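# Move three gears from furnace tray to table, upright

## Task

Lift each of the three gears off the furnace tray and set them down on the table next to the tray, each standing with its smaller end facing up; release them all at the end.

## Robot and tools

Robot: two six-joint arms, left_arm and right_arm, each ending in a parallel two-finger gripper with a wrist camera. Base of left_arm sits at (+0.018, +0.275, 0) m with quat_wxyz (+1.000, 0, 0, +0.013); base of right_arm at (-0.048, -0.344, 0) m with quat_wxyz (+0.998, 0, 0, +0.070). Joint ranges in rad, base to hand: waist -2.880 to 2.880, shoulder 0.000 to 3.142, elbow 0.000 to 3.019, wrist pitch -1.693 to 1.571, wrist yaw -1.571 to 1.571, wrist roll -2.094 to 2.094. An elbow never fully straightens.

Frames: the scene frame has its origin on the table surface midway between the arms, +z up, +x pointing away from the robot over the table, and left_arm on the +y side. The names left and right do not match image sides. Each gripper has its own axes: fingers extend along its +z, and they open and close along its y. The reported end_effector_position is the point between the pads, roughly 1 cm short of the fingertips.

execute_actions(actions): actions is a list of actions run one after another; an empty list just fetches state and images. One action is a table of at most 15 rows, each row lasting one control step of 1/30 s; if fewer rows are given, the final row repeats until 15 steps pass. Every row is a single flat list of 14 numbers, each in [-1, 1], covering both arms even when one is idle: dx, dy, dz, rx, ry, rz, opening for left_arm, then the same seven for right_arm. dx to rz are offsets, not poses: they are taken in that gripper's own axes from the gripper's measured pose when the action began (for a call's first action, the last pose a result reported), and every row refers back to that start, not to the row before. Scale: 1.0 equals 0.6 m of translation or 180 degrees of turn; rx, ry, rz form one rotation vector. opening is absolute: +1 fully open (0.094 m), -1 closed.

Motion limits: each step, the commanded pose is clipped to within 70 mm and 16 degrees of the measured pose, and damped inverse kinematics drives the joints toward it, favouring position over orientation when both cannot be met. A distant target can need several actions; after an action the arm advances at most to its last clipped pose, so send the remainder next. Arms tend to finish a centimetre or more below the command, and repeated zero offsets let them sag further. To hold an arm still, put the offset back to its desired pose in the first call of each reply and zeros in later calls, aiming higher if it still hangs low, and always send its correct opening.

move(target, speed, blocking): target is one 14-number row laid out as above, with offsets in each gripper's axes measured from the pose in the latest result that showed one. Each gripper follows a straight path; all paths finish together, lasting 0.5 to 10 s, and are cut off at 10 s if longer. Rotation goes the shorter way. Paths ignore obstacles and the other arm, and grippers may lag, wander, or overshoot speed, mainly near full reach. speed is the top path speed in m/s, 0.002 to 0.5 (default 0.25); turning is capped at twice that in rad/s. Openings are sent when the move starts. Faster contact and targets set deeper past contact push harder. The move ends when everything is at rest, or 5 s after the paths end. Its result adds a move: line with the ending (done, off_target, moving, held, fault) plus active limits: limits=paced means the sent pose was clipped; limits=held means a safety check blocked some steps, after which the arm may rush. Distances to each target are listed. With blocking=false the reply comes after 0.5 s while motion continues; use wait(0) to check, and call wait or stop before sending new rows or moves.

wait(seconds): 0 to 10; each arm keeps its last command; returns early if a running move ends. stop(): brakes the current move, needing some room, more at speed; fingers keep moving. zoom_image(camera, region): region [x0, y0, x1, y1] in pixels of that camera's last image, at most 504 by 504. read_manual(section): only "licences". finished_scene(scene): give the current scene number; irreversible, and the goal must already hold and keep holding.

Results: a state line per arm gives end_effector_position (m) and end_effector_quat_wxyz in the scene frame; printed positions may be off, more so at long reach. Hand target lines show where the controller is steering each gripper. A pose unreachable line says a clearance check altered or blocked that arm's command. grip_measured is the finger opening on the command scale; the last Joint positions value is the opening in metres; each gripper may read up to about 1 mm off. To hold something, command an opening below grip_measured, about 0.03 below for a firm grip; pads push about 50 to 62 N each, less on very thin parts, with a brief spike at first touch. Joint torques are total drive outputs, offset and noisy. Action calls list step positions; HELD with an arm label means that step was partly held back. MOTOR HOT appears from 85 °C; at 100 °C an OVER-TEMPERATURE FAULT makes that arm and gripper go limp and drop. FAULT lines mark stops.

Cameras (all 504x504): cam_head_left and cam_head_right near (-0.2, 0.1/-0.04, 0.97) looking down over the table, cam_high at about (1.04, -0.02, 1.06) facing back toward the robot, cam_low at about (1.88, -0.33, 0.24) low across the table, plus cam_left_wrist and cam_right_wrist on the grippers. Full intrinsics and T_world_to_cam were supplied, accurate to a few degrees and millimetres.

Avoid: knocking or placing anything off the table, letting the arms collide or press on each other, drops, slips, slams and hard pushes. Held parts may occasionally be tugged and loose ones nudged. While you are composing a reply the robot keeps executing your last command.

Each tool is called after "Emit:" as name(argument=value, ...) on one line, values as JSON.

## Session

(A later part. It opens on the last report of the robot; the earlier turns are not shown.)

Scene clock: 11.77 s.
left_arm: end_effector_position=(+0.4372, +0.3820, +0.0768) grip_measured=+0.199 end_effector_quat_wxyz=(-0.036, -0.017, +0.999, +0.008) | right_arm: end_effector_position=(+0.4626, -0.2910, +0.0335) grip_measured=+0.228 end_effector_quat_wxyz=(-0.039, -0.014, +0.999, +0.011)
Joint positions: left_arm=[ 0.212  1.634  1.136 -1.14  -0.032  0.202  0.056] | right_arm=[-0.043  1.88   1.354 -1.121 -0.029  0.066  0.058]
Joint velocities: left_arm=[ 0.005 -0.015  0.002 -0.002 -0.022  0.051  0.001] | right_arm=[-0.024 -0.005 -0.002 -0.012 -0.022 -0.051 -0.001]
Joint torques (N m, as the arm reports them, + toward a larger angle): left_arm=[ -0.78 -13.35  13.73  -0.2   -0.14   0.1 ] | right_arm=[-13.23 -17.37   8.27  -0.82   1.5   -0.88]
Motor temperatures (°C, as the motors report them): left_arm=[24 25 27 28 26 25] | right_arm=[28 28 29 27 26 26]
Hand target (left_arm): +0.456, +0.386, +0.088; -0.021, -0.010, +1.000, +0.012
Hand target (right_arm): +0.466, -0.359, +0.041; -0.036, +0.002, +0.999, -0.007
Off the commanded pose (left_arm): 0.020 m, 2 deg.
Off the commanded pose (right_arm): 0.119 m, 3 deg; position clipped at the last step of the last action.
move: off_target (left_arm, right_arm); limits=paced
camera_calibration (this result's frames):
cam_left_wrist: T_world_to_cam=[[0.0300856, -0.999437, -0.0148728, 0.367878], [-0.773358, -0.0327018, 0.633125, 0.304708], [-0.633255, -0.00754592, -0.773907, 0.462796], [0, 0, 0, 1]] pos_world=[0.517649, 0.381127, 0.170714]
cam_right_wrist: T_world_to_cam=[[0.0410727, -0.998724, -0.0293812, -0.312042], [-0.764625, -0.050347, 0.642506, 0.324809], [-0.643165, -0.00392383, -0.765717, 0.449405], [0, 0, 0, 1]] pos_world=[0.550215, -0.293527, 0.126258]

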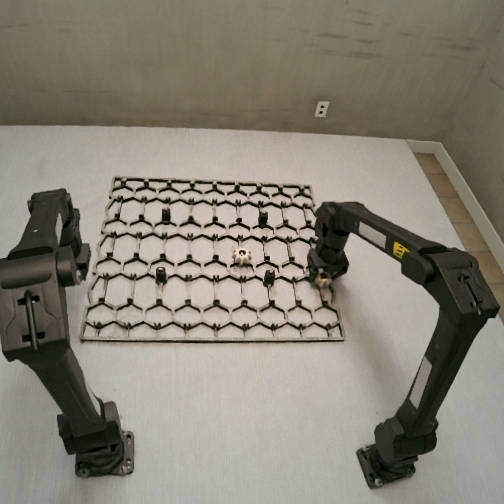

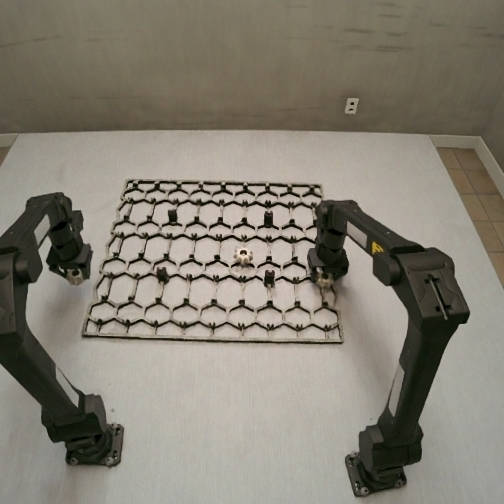

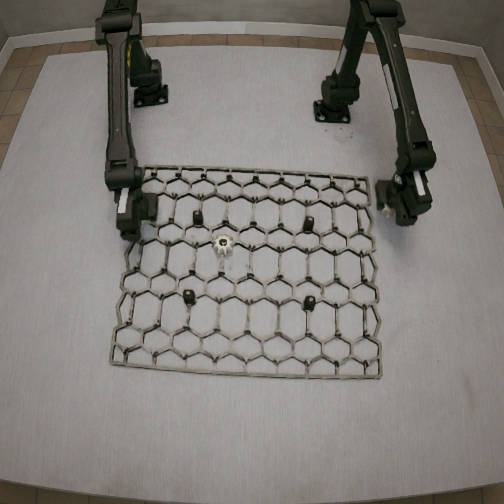

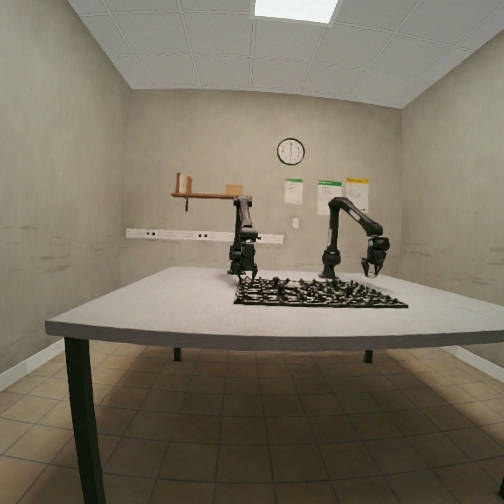

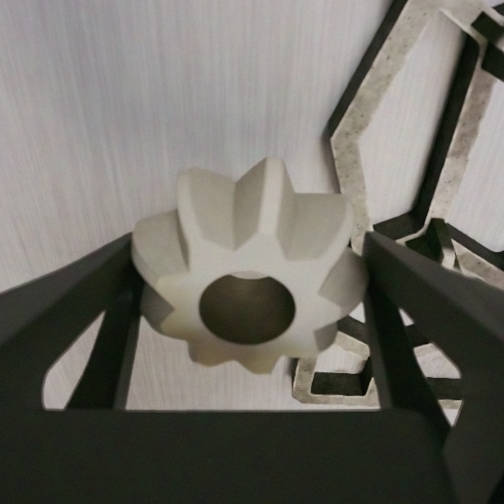

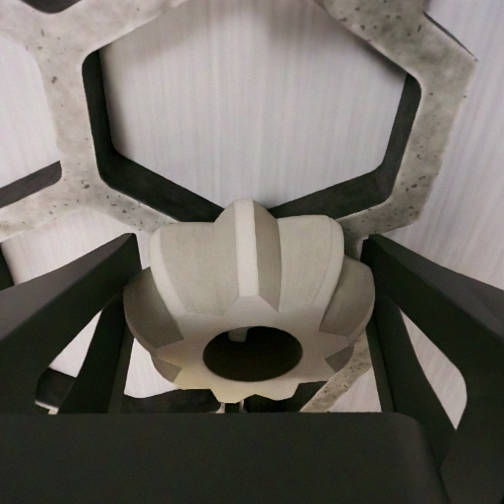

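Emit:
move(target=[-0.03,0.07,0.06,0,-0.02,0,0.1, -0.005,0.003,-0.02,0,-0.01,0.08,0.1], speed=0.1)

Emit:
move(target=[-0.02,0.0,0.03,0,-0.01,0,0.1, -0.005,0,-0.06,0,-0.01,-0.12,0.1], speed=0.06)

Scene clock: 13.53 s.
left_arm: end_effector_position=(+0.4480, +0.4193, +0.0432) grip_measured=+0.199 end_effector_quat_wxyz=(-0.009, -0.016, +1.000, +0.008) | right_arm: end_effector_position=(+0.4639, -0.2892, +0.0337) grip_measured=+0.228 end_effector_quat_wxyz=(-0.036, +0.017, +0.999, +0.010)
Joint positions: left_arm=[ 0.29   1.697  1.118 -1.005 -0.021  0.283  0.056] | right_arm=[-0.04   1.88   1.354 -1.115 -0.028  0.132  0.058]
Joint velocities: left_arm=[-0.005 -0.015 -0.012 -0.007 -0.11  -0.007  0.   ] | right_arm=[-0.015 -0.005  0.007 -0.007 -0.022 -0.066 -0.   ]
Joint torques (N m, as the arm reports them, + toward a larger angle): left_arm=[ -0.05 -14.11   9.43   0.94   0.03   0.08] | right_arm=[ -2.92 -18.33   7.65  -0.26  -0.01   1.6 ]
Motor temperatures (°C, as the motors report them): left_arm=[24 25 28 28 26 25] | right_arm=[28 28 29 27 26 26]
Hand target (left_arm): +0.452, +0.425, +0.040; -0.004, -0.017, +1.000, +0.008
Hand target (right_arm): +0.466, -0.290, +0.045; -0.026, +0.106, +0.994, +0.009
Off the commanded pose (left_arm): 0.007 m, 1 deg.
Off the commanded pose (right_arm): 0.012 m, 11 deg.
move: off_target (right_arm)
camera_calibration (this result's frames):
cam_left_wrist: T_world_to_cam=[[0.0290645, -0.999471, -0.0146174, 0.404732], [-0.806493, -0.032087, 0.590373, 0.352], [-0.590529, -0.00537006, -0.806999, 0.42528], [0, 0, 0, 1]] pos_world=[0.523262, 0.418096, 0.141305]
cam_right_wrist: T_world_to_cam=[[-0.02027, -0.999509, -0.0239105, -0.282339], [-0.769497, 0.000327423, 0.63865, 0.342767], [-0.638328, 0.0313444, -0.769126, 0.458525], [0, 0, 0, 1]] pos_world=[0.550725, -0.296685, 0.127005]

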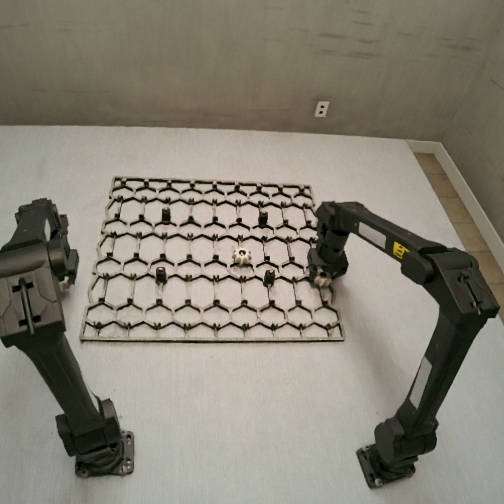

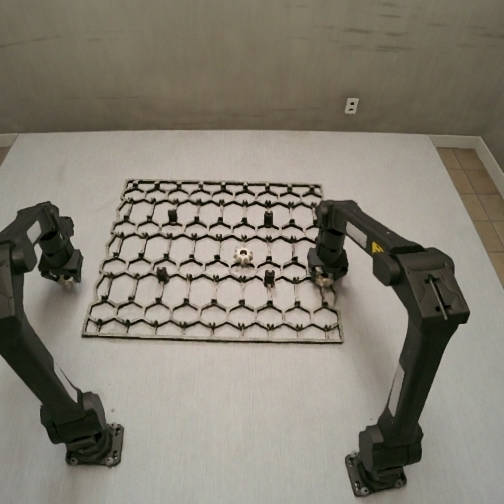

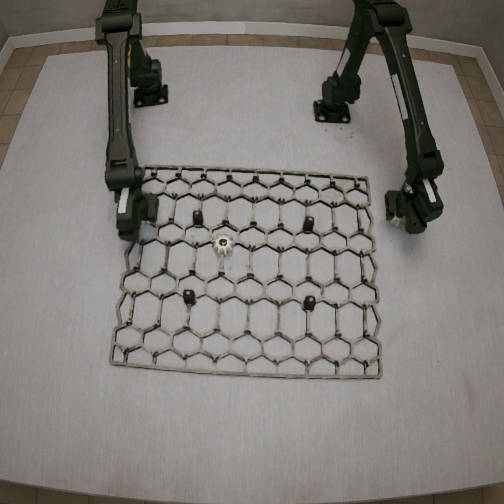

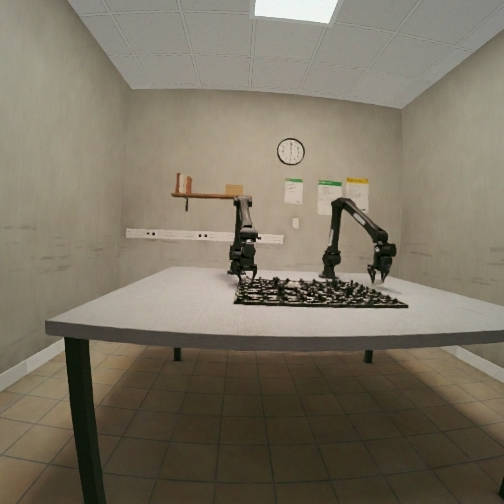

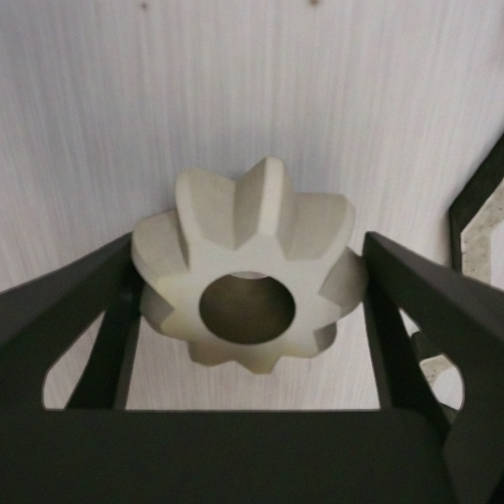

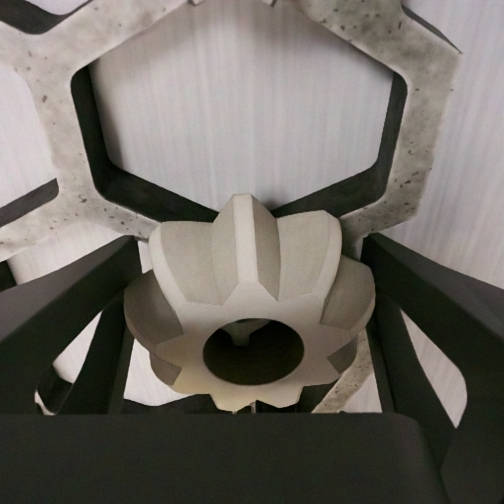

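Scene clock: 16.93 s.
left_arm: end_effector_position=(+0.4544, +0.4205, +0.0295) grip_measured=+0.199 end_effector_quat_wxyz=(+0.003, -0.017, +1.000, +0.010) | right_arm: end_effector_position=(+0.4565, -0.2896, +0.0357) grip_measured=+0.219 end_effector_quat_wxyz=(-0.049, -0.120, +0.991, +0.015)
Joint positions: left_arm=[ 0.29   1.718  1.105 -0.945 -0.017  0.283  0.056] | right_arm=[-0.04   1.877  1.354 -1.146 -0.029 -0.142  0.057]
Joint velocities: left_arm=[-0.005 -0.005  0.002  0.007  0.022 -0.022  0.   ] | right_arm=[-0.005 -0.005 -0.007 -0.002  0.081 -0.037  0.001]
Joint torques (N m, as the arm reports them, + toward a larger angle): left_arm=[ -0.95 -14.72   9.01   0.88   0.05   0.03] | right_arm=[ -3.44 -20.82  10.12  -1.04   0.16  -1.  ]
Motor temperatures (°C, as the motors report them): left_arm=[24 25 28 28 26 25] | right_arm=[28 28 30 27 26 26]
Hand target (left_arm): +0.460, +0.420, +0.025; +0.007, -0.016, +1.000, +0.008
Hand target (right_arm): +0.469, -0.290, +0.069; -0.018, -0.169, +0.985, +0.014
Off the commanded pose (left_arm): 0.007 m, 0 deg.
Off the commanded pose (right_arm): 0.036 m, 7 deg.
move: off_target (right_arm)
camera_calibration (this result's frames):
cam_left_wrist: T_world_to_cam=[[0.0294557, -0.999419, -0.0171226, 0.405471], [-0.820786, -0.0339603, 0.570226, 0.373138], [-0.570476, -0.00274239, -0.82131, 0.408191], [0, 0, 0, 1]] pos_world=[0.527186, 0.419027, 0.129422]
cam_right_wrist: T_world_to_cam=[[0.249173, -0.967254, -0.0482956, -0.395582], [-0.724439, -0.219254, 0.653542, 0.25112], [-0.64273, -0.127858, -0.755348, 0.410731], [0, 0, 0, 1]] pos_world=[0.544479, -0.275054, 0.127023]

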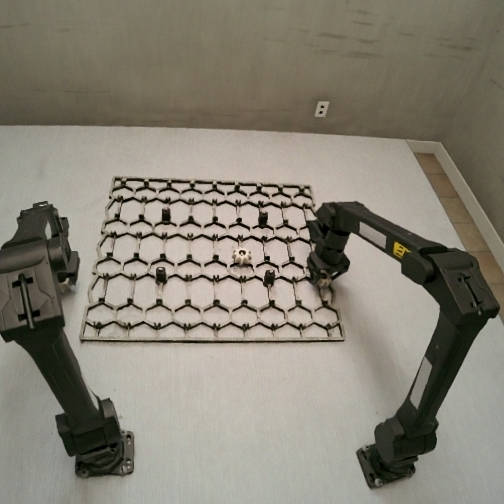

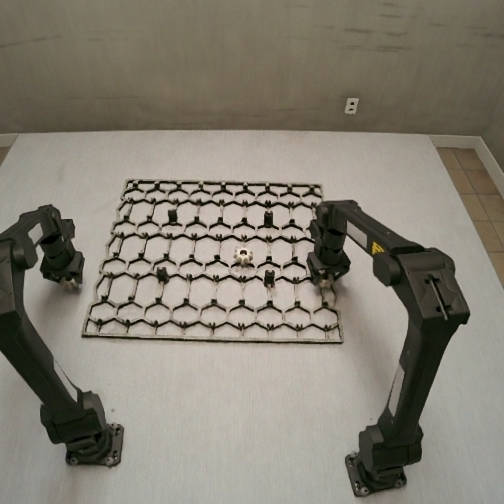

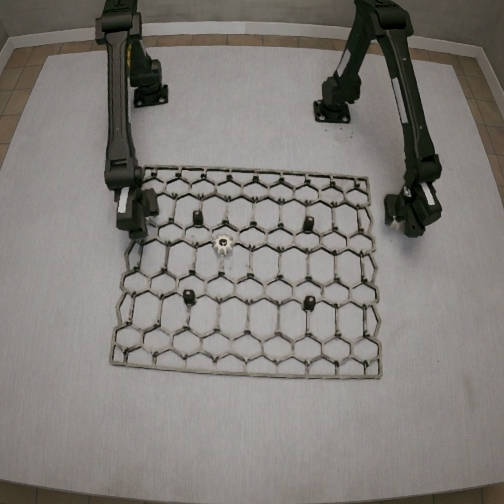

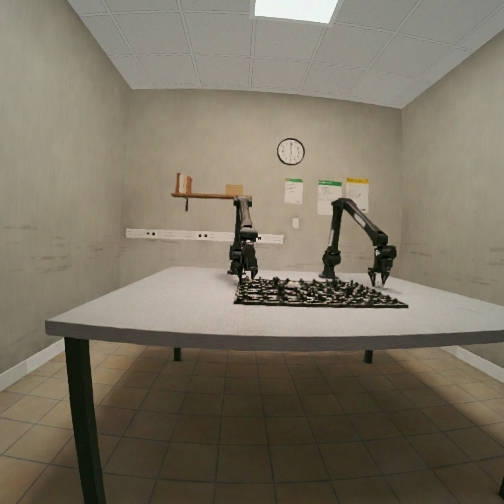

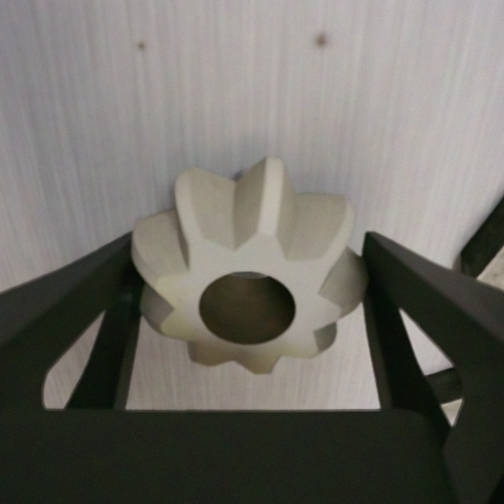

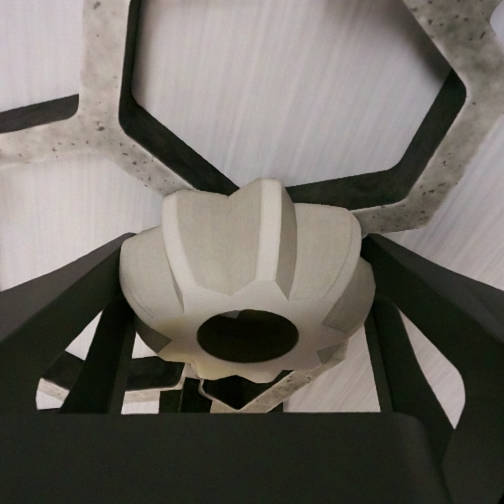

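Emit:
move(target=[-0.01,0.0,0.03,0,0,0,0.1, -0.03,0,-0.14,0,-0.03,0,0.1], speed=0.06)

Scene clock: 18.87 s.
left_arm: end_effector_position=(+0.4537, +0.4203, +0.0155) grip_measured=+0.199 end_effector_quat_wxyz=(-0.001, -0.016, +1.000, +0.009) | right_arm: end_effector_position=(+0.4539, -0.2882, +0.0693) grip_measured=+0.215 end_effector_quat_wxyz=(-0.056, -0.115, +0.992, +0.020)
Joint positions: left_arm=[ 0.29   1.743  1.095 -0.919 -0.017  0.283  0.056] | right_arm=[-0.04   1.84   1.396 -1.24  -0.038 -0.134  0.057]
Joint velocities: left_arm=[-0.015 -0.005  0.007  0.002 -0.037 -0.051 -0.   ] | right_arm=[-0.024 -0.005  0.002 -0.012 -0.007 -0.037 -0.   ]
Joint torques (N m, as the arm reports them, + toward a larger angle): left_arm=[ -1.32 -14.78   9.38   0.8   -0.1    0.04] | right_arm=[ -3.53 -20.85  13.58  -0.7   -0.07  -0.17]
Motor temperatures (°C, as the motors report them): left_arm=[24 25 28 28 26 25] | right_arm=[28 28 30 27 26 26]
Hand target (left_arm): +0.460, +0.421, +0.011; +0.003, -0.017, +1.000, +0.010
Hand target (right_arm): +0.479, -0.288, +0.118; -0.002, -0.118, +0.993, +0.020
Off the commanded pose (left_arm): 0.008 m, 0 deg.
Off the commanded pose (right_arm): 0.056 m, 6 deg.
move: off_target (right_arm)
camera_calibration (this result's frames):
cam_left_wrist: T_world_to_cam=[[0.0293285, -0.999461, -0.0147532, 0.405061], [-0.81621, -0.032466, 0.576842, 0.37769], [-0.57701, -0.00487623, -0.816723, 0.400134], [0, 0, 0, 1]] pos_world=[0.527276, 0.419056, 0.114907]
cam_right_wrist: T_world_to_cam=[[0.239266, -0.969159, -0.059013, -0.387278], [-0.715984, -0.217162, 0.663482, 0.223652], [-0.655835, -0.116496, -0.745862, 0.443169], [0, 0, 0, 1]] pos_world=[0.543439, -0.275137, 0.159299]

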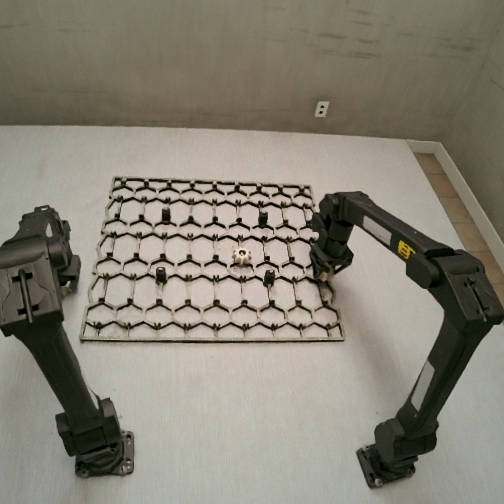

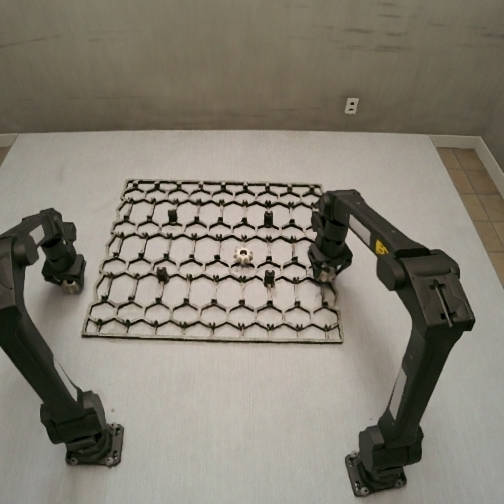

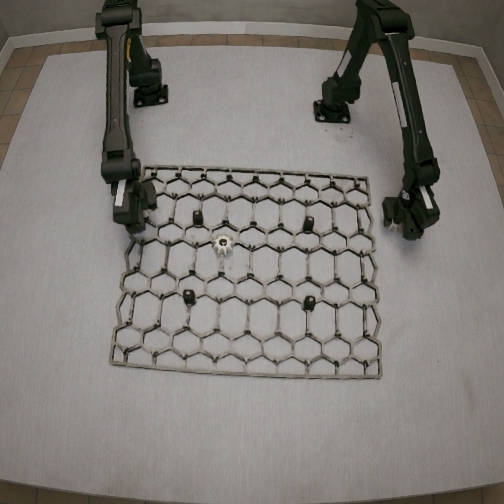

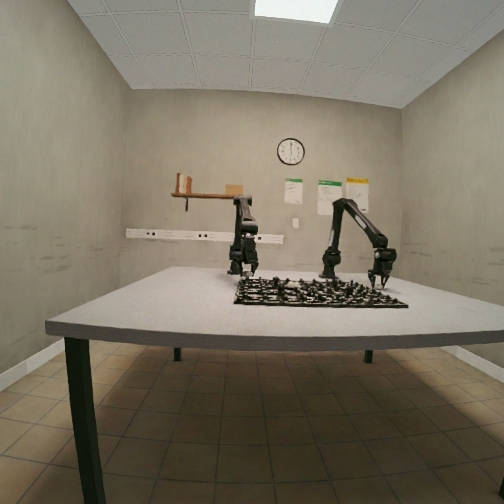

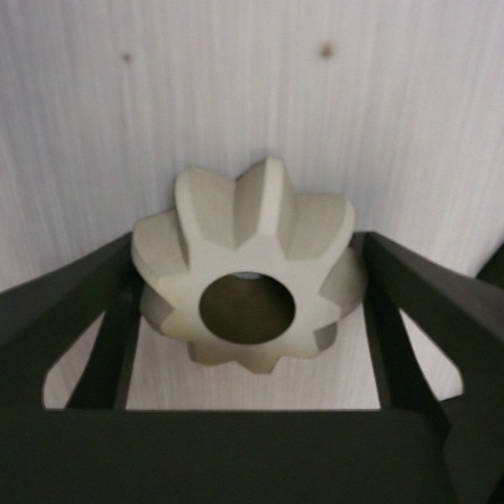

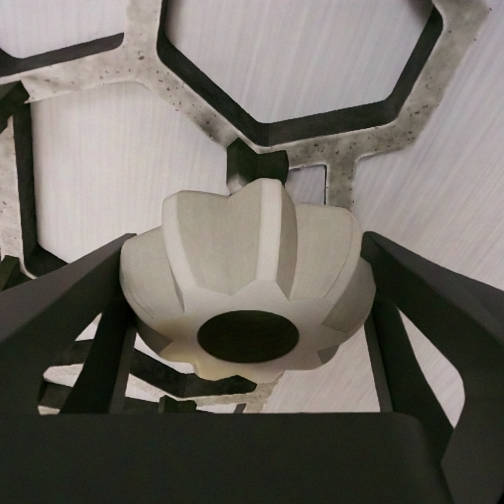

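Emit:
move(target=[-0.01,0.0,0.005,0,0,0,0.6, -0.09,-0.21,-0.06,0,-0.035,0,0.1], speed=0.15)

Scene clock: 20.50 s.
left_arm: end_effector_position=(+0.4537, +0.4203, +0.0155) grip_measured=+0.598 end_effector_quat_wxyz=(-0.001, -0.016, +1.000, +0.009) | right_arm: end_effector_position=(+0.5129, -0.3951, +0.0669) grip_measured=+0.215 end_effector_quat_wxyz=(-0.033, -0.110, +0.993, +0.028)
Joint positions: left_arm=[ 0.29   1.743  1.095 -0.919 -0.017  0.283  0.075] | right_arm=[-0.241  1.959  1.574 -1.263 -0.041 -0.325  0.057]
Joint velocities: left_arm=[-0.015 -0.005  0.012 -0.022 -0.007  0.051  0.   ] | right_arm=[-0.005 -0.005  0.012  0.012 -0.051 -0.066 -0.002]
Joint torques (N m, as the arm reports them, + toward a larger angle): left_arm=[ -0.48 -14.22   9.65   0.28  -0.07   0.  ] | right_arm=[ -2.86 -18.72  14.17  -0.49  -0.18  -0.24]
Motor temperatures (°C, as the motors report them): left_arm=[24 25 28 28 26 25] | right_arm=[28 28 30 27 26 26]
Hand target (left_arm): +0.460, +0.420, +0.013; -0.001, -0.016, +1.000, +0.009
Hand target (right_arm): +0.536, -0.400, +0.092; -0.002, -0.114, +0.993, +0.024
Off the commanded pose (left_arm): 0.007 m, 0 deg.
Off the commanded pose (right_arm): 0.037 m, 4 deg.
move: off_target (right_arm)
camera_calibration (this result's frames):
cam_left_wrist: T_world_to_cam=[[0.0293285, -0.999461, -0.0147532, 0.405061], [-0.81621, -0.032466, 0.576842, 0.37769], [-0.57701, -0.00487623, -0.816723, 0.400134], [0, 0, 0, 1]] pos_world=[0.527276, 0.419056, 0.114907]
cam_right_wrist: T_world_to_cam=[[0.230864, -0.970522, -0.0692045, -0.500719], [-0.746711, -0.222326, 0.626893, 0.260428], [-0.623799, -0.093051, -0.776026, 0.46243], [0, 0, 0, 1]] pos_world=[0.598526, -0.385029, 0.160945]

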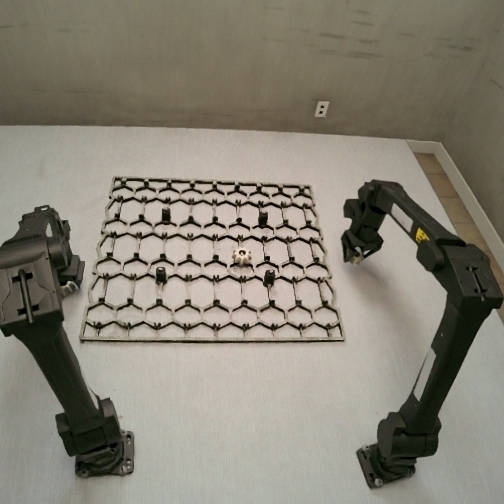

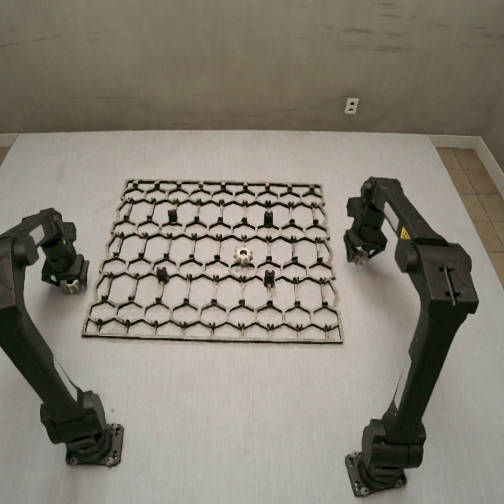

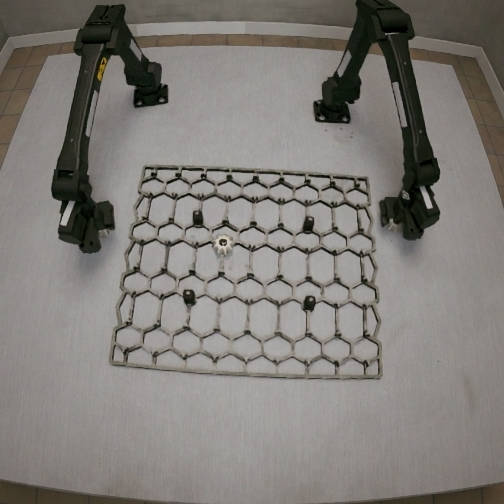

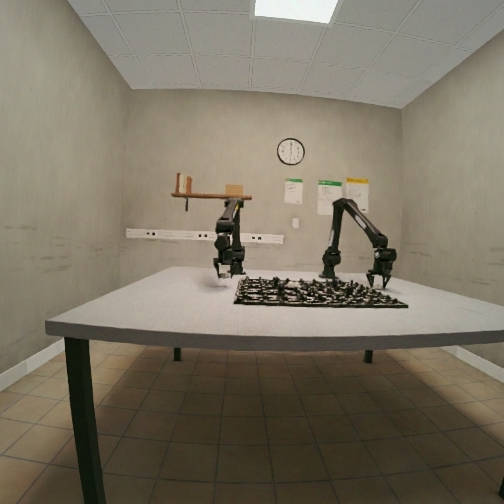

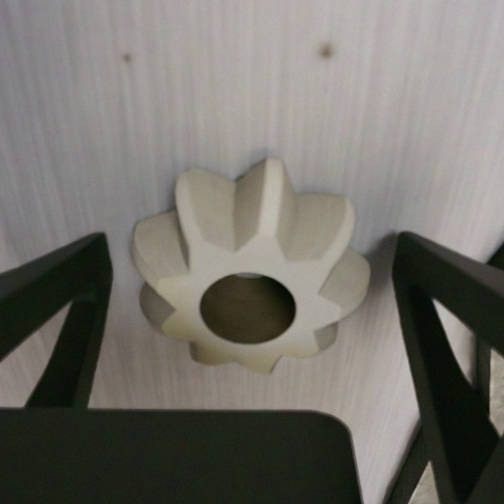

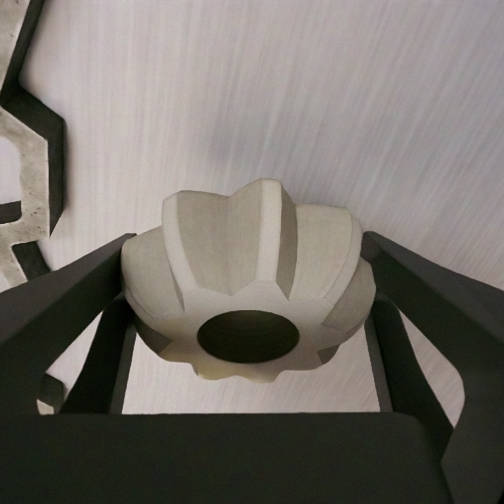

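Emit:
move(target=[0,0,-0.17,0,0,0,0.6, -0.03,0,0.04,0,-0.02,0,0.1], speed=0.1)

Scene clock: 22.03 s.
left_arm: end_effector_position=(+0.4406, +0.4160, +0.1002) grip_measured=+0.598 end_effector_quat_wxyz=(-0.018, -0.016, +1.000, +0.003) | right_arm: end_effector_position=(+0.5254, -0.3939, +0.0400) grip_measured=+0.215 end_effector_quat_wxyz=(-0.008, -0.111, +0.993, +0.031)
Joint positions: left_arm=[ 0.29   1.616  1.184 -1.171 -0.017  0.283  0.075] | right_arm=[-0.241  1.988  1.546 -1.158 -0.056 -0.325  0.057]
Joint velocities: left_arm=[ 0.005  0.005 -0.002 -0.007  0.037 -0.007 -0.   ] | right_arm=[-0.005 -0.015 -0.007 -0.012 -0.037  0.051 -0.   ]
Joint torques (N m, as the arm reports them, + toward a larger angle): left_arm=[ -1.17 -15.7   12.65  -0.37  -0.07  -0.02] | right_arm=[ -2.36 -18.49   8.08   0.33  -0.17   0.01]
Motor temperatures (°C, as the motors report them): left_arm=[24 26 28 28 26 25] | right_arm=[28 28 30 27 26 26]
Hand target (left_arm): +0.452, +0.417, +0.118; -0.001, -0.016, +1.000, +0.009
Hand target (right_arm): +0.529, -0.390, +0.042; -0.002, -0.109, +0.993, +0.032
Off the commanded pose (left_arm): 0.022 m, 2 deg.
Off the commanded pose (right_arm): 0.005 m, 1 deg.
move: off_target (left_arm)
camera_calibration (this result's frames):
cam_left_wrist: T_world_to_cam=[[0.0289967, -0.999569, -0.00451177, 0.4016], [-0.795852, -0.0258175, 0.60494, 0.303542], [-0.604796, -0.0139506, -0.796258, 0.475667], [0, 0, 0, 1]] pos_world=[0.517611, 0.4159, 0.196941]
cam_right_wrist: T_world_to_cam=[[0.233071, -0.970116, -0.0674714, -0.505282], [-0.776686, -0.227452, 0.587388, 0.302194], [-0.585181, -0.0844988, -0.806488, 0.433811], [0, 0, 0, 1]] pos_world=[0.606334, -0.384791, 0.138266]

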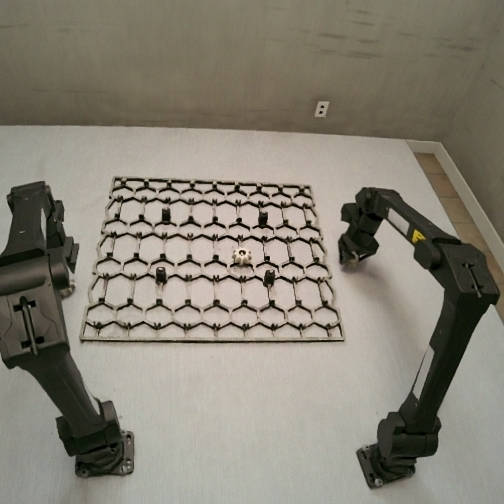

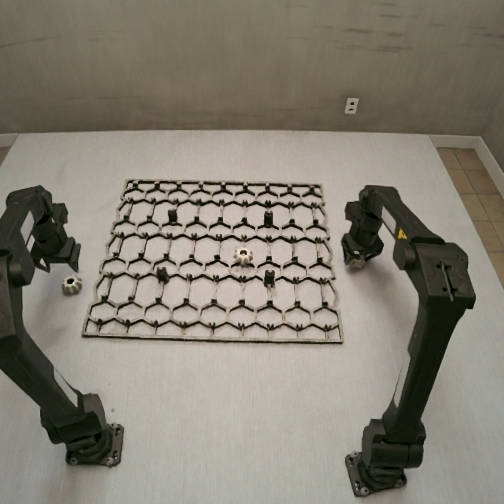

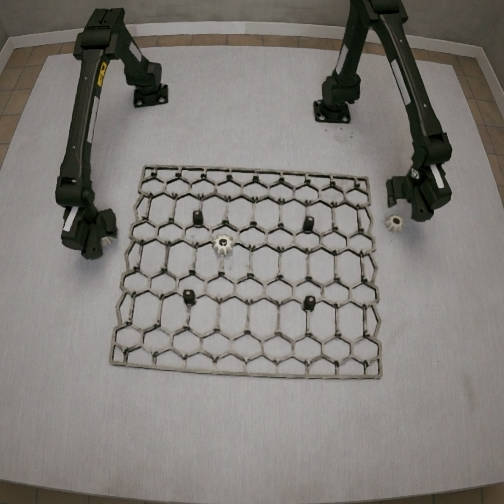

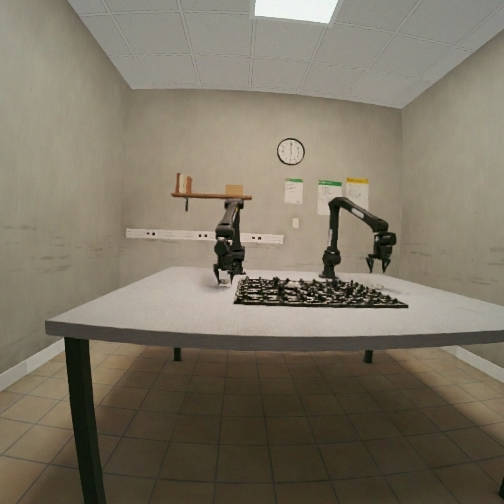

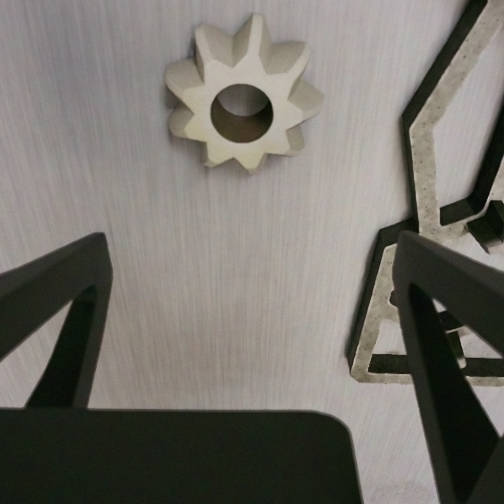

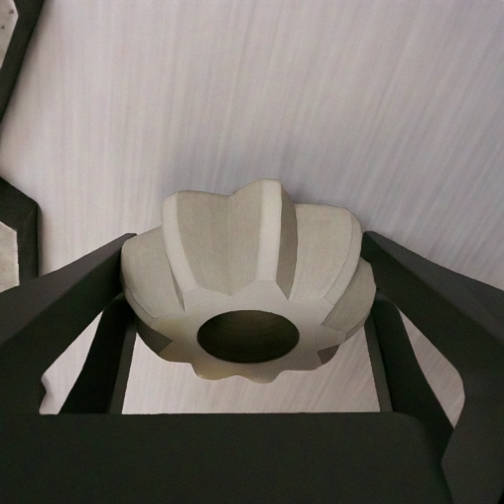

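Left to above gear B; right down further.

Emit:
move(target=[-0.17,-0.80,-0.01,0,-0.01,0,0.6, 0,0,0.04,0,0,0,0.1], speed=0.3)

Scene clock: 24.33 s.
left_arm: end_effector_position=(+0.5371, -0.0596, +0.0938) grip_measured=+0.598 end_effector_quat_wxyz=(-0.006, -0.007, +1.000, +0.010) | right_arm: end_effector_position=(+0.5246, -0.3938, +0.0264) grip_measured=+0.215 end_effector_quat_wxyz=(-0.008, -0.111, +0.993, +0.030)
Joint positions: left_arm=[-0.6    2.041  1.782 -1.333 -0.01  -0.59   0.075] | right_arm=[-0.241  2.002  1.528 -1.125 -0.056 -0.325  0.057]
Joint velocities: left_arm=[-0.015  0.005 -0.002 -0.012 -0.022  0.037 -0.001] | right_arm=[-0.005  0.005 -0.007 -0.007 -0.022  0.037 -0.   ]
Joint torques (N m, as the arm reports them, + toward a larger angle): left_arm=[  0.37 -20.25  13.89  -0.26  -0.24   0.01] | right_arm=[ -2.65 -17.34   7.23   0.78   0.03  -0.09]
Motor temperatures (°C, as the motors report them): left_arm=[24 26 28 28 26 25] | right_arm=[28 29 30 27 26 26]
Hand target (left_arm): +0.548, -0.062, +0.092; -0.004, -0.016, +1.000, +0.011
Hand target (right_arm): +0.525, -0.392, +0.016; -0.008, -0.111, +0.993, +0.031
Off the commanded pose (left_arm): 0.022 m, 1 deg.
Off the commanded pose (right_arm): 0.010 m, 0 deg.
move: off_target (left_arm)
camera_calibration (this result's frames):
cam_left_wrist: T_world_to_cam=[[0.0111748, -0.999775, -0.018025, -0.0657846], [-0.810284, -0.0196166, 0.58571, 0.381834], [-0.585931, 0.00806013, -0.810321, 0.514784], [0, 0, 0, 1]] pos_world=[0.611757, -0.0624287, 0.19231]
cam_right_wrist: T_world_to_cam=[[0.233147, -0.970124, -0.067093, -0.506], [-0.777354, -0.227383, 0.58653, 0.310024], [-0.584262, -0.0845927, -0.807144, 0.421872], [0, 0, 0, 1]] pos_world=[0.605455, -0.384701, 0.124724]

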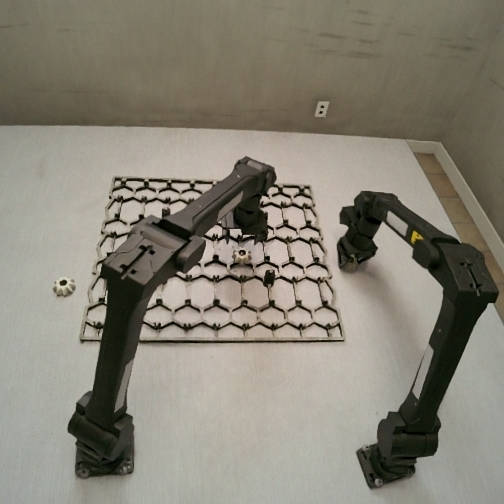

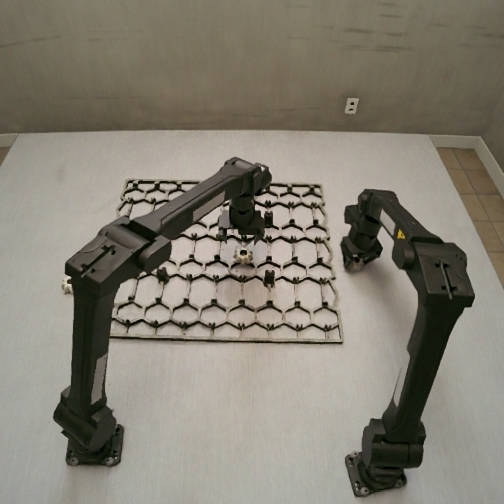

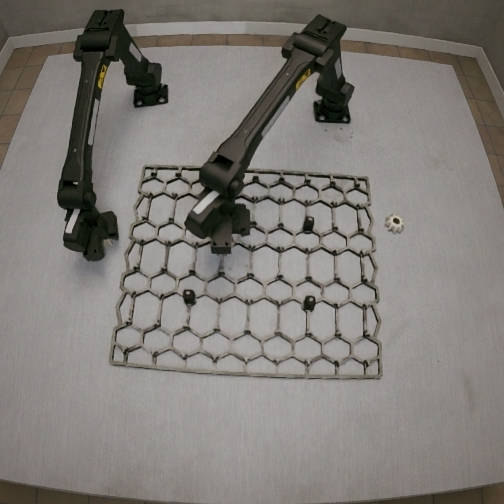

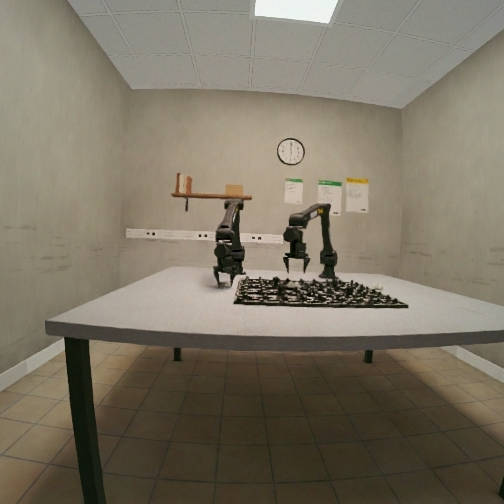

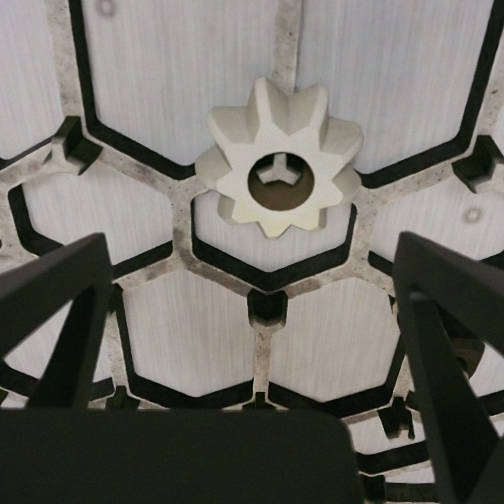

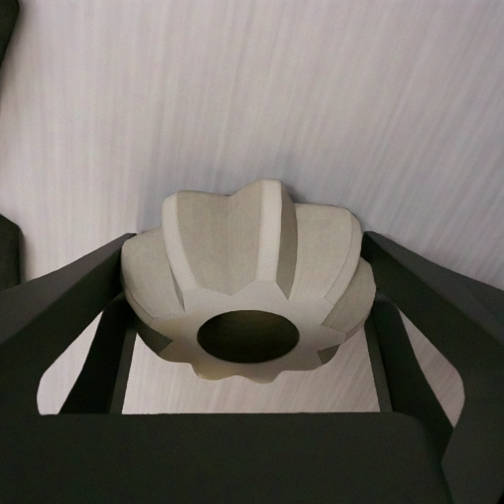

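Emit:
move(target=[-0.01,-0.02,0.12,0,0,0,0.6, 0,0,0.035,0,0,0,0.1], speed=0.08)

Scene clock: 25.73 s.
left_arm: end_effector_position=(+0.5441, -0.0641, +0.0365) grip_measured=+0.598 end_effector_quat_wxyz=(-0.002, -0.008, +1.000, +0.008) | right_arm: end_effector_position=(+0.5257, -0.3939, +0.0249) grip_measured=+0.214 end_effector_quat_wxyz=(-0.004, -0.108, +0.994, +0.030)
Joint positions: left_arm=[-0.6    2.106  1.733 -1.21  -0.01  -0.591  0.075] | right_arm=[-0.241  2.002  1.524 -1.114 -0.056 -0.32   0.057]
Joint velocities: left_arm=[ 0.005 -0.005 -0.002 -0.007 -0.007 -0.007 -0.001] | right_arm=[ 0.005 -0.015 -0.007 -0.007  0.051 -0.007 -0.002]
Joint torques (N m, as the arm reports them, + toward a larger angle): left_arm=[ -1.23 -21.24   9.87   0.84  -0.17  -0.03] | right_arm=[ -3.22 -16.71   6.1    1.24   0.    -0.13]
Motor temperatures (°C, as the motors report them): left_arm=[24 26 28 28 26 25] | right_arm=[28 29 30 27 26 26]
Hand target (left_arm): +0.543, -0.070, +0.021; -0.006, -0.007, +1.000, +0.010
Hand target (right_arm): +0.523, -0.392, +0.006; -0.008, -0.111, +0.993, +0.031
Off the commanded pose (left_arm): 0.016 m, 1 deg.
Off the commanded pose (right_arm): 0.020 m, 0 deg.
move: off_target (left_arm, right_arm)
camera_calibration (this result's frames):
cam_left_wrist: T_world_to_cam=[[0.0124423, -0.999841, -0.0127535, -0.0723059], [-0.814936, -0.0175304, 0.579286, 0.423818], [-0.579418, 0.00318565, -0.815025, 0.468861], [0, 0, 0, 1]] pos_world=[0.617951, -0.0663584, 0.135699]
cam_right_wrist: T_world_to_cam=[[0.22917, -0.971235, -0.0646889, -0.504851], [-0.782439, -0.223339, 0.5813, 0.316066], [-0.579026, -0.0826011, -0.811114, 0.419415], [0, 0, 0, 1]] pos_world=[0.605851, -0.385094, 0.123806]

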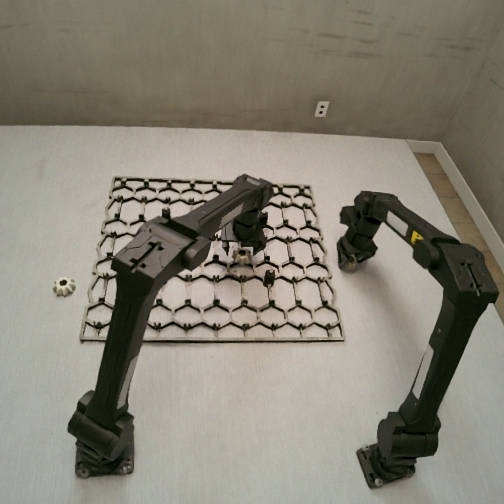

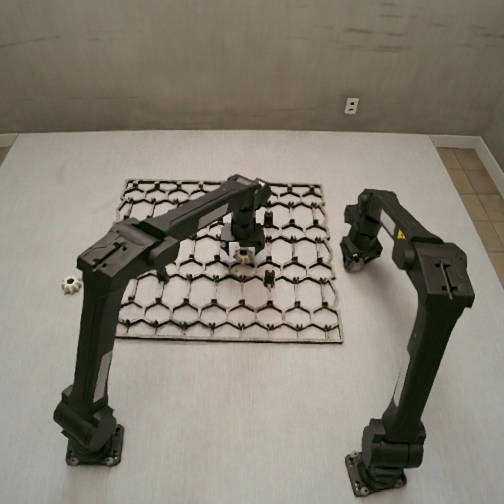

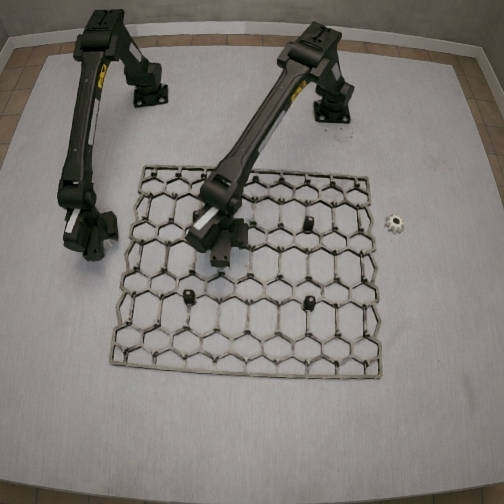

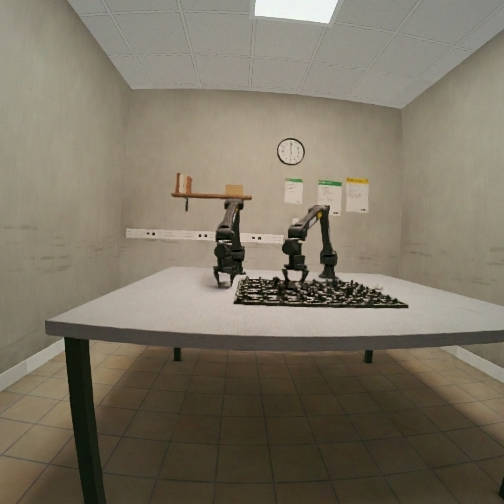

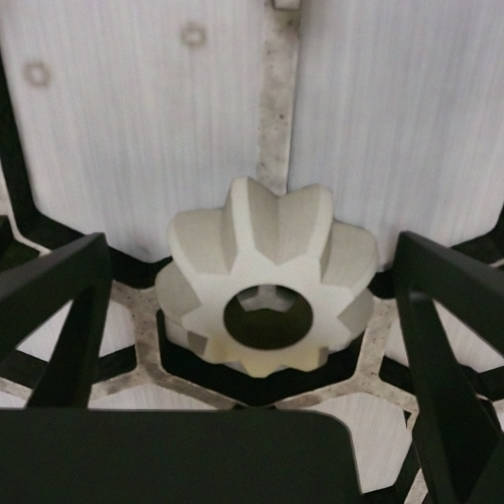

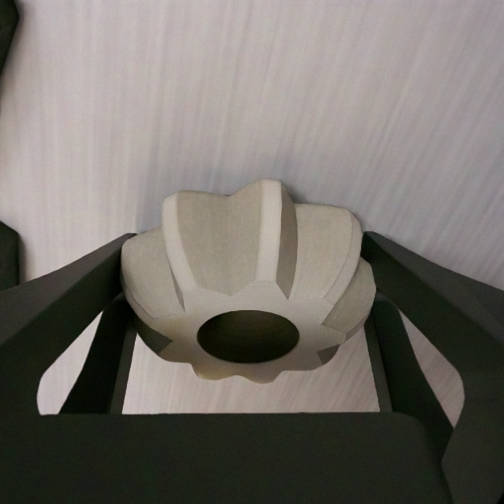

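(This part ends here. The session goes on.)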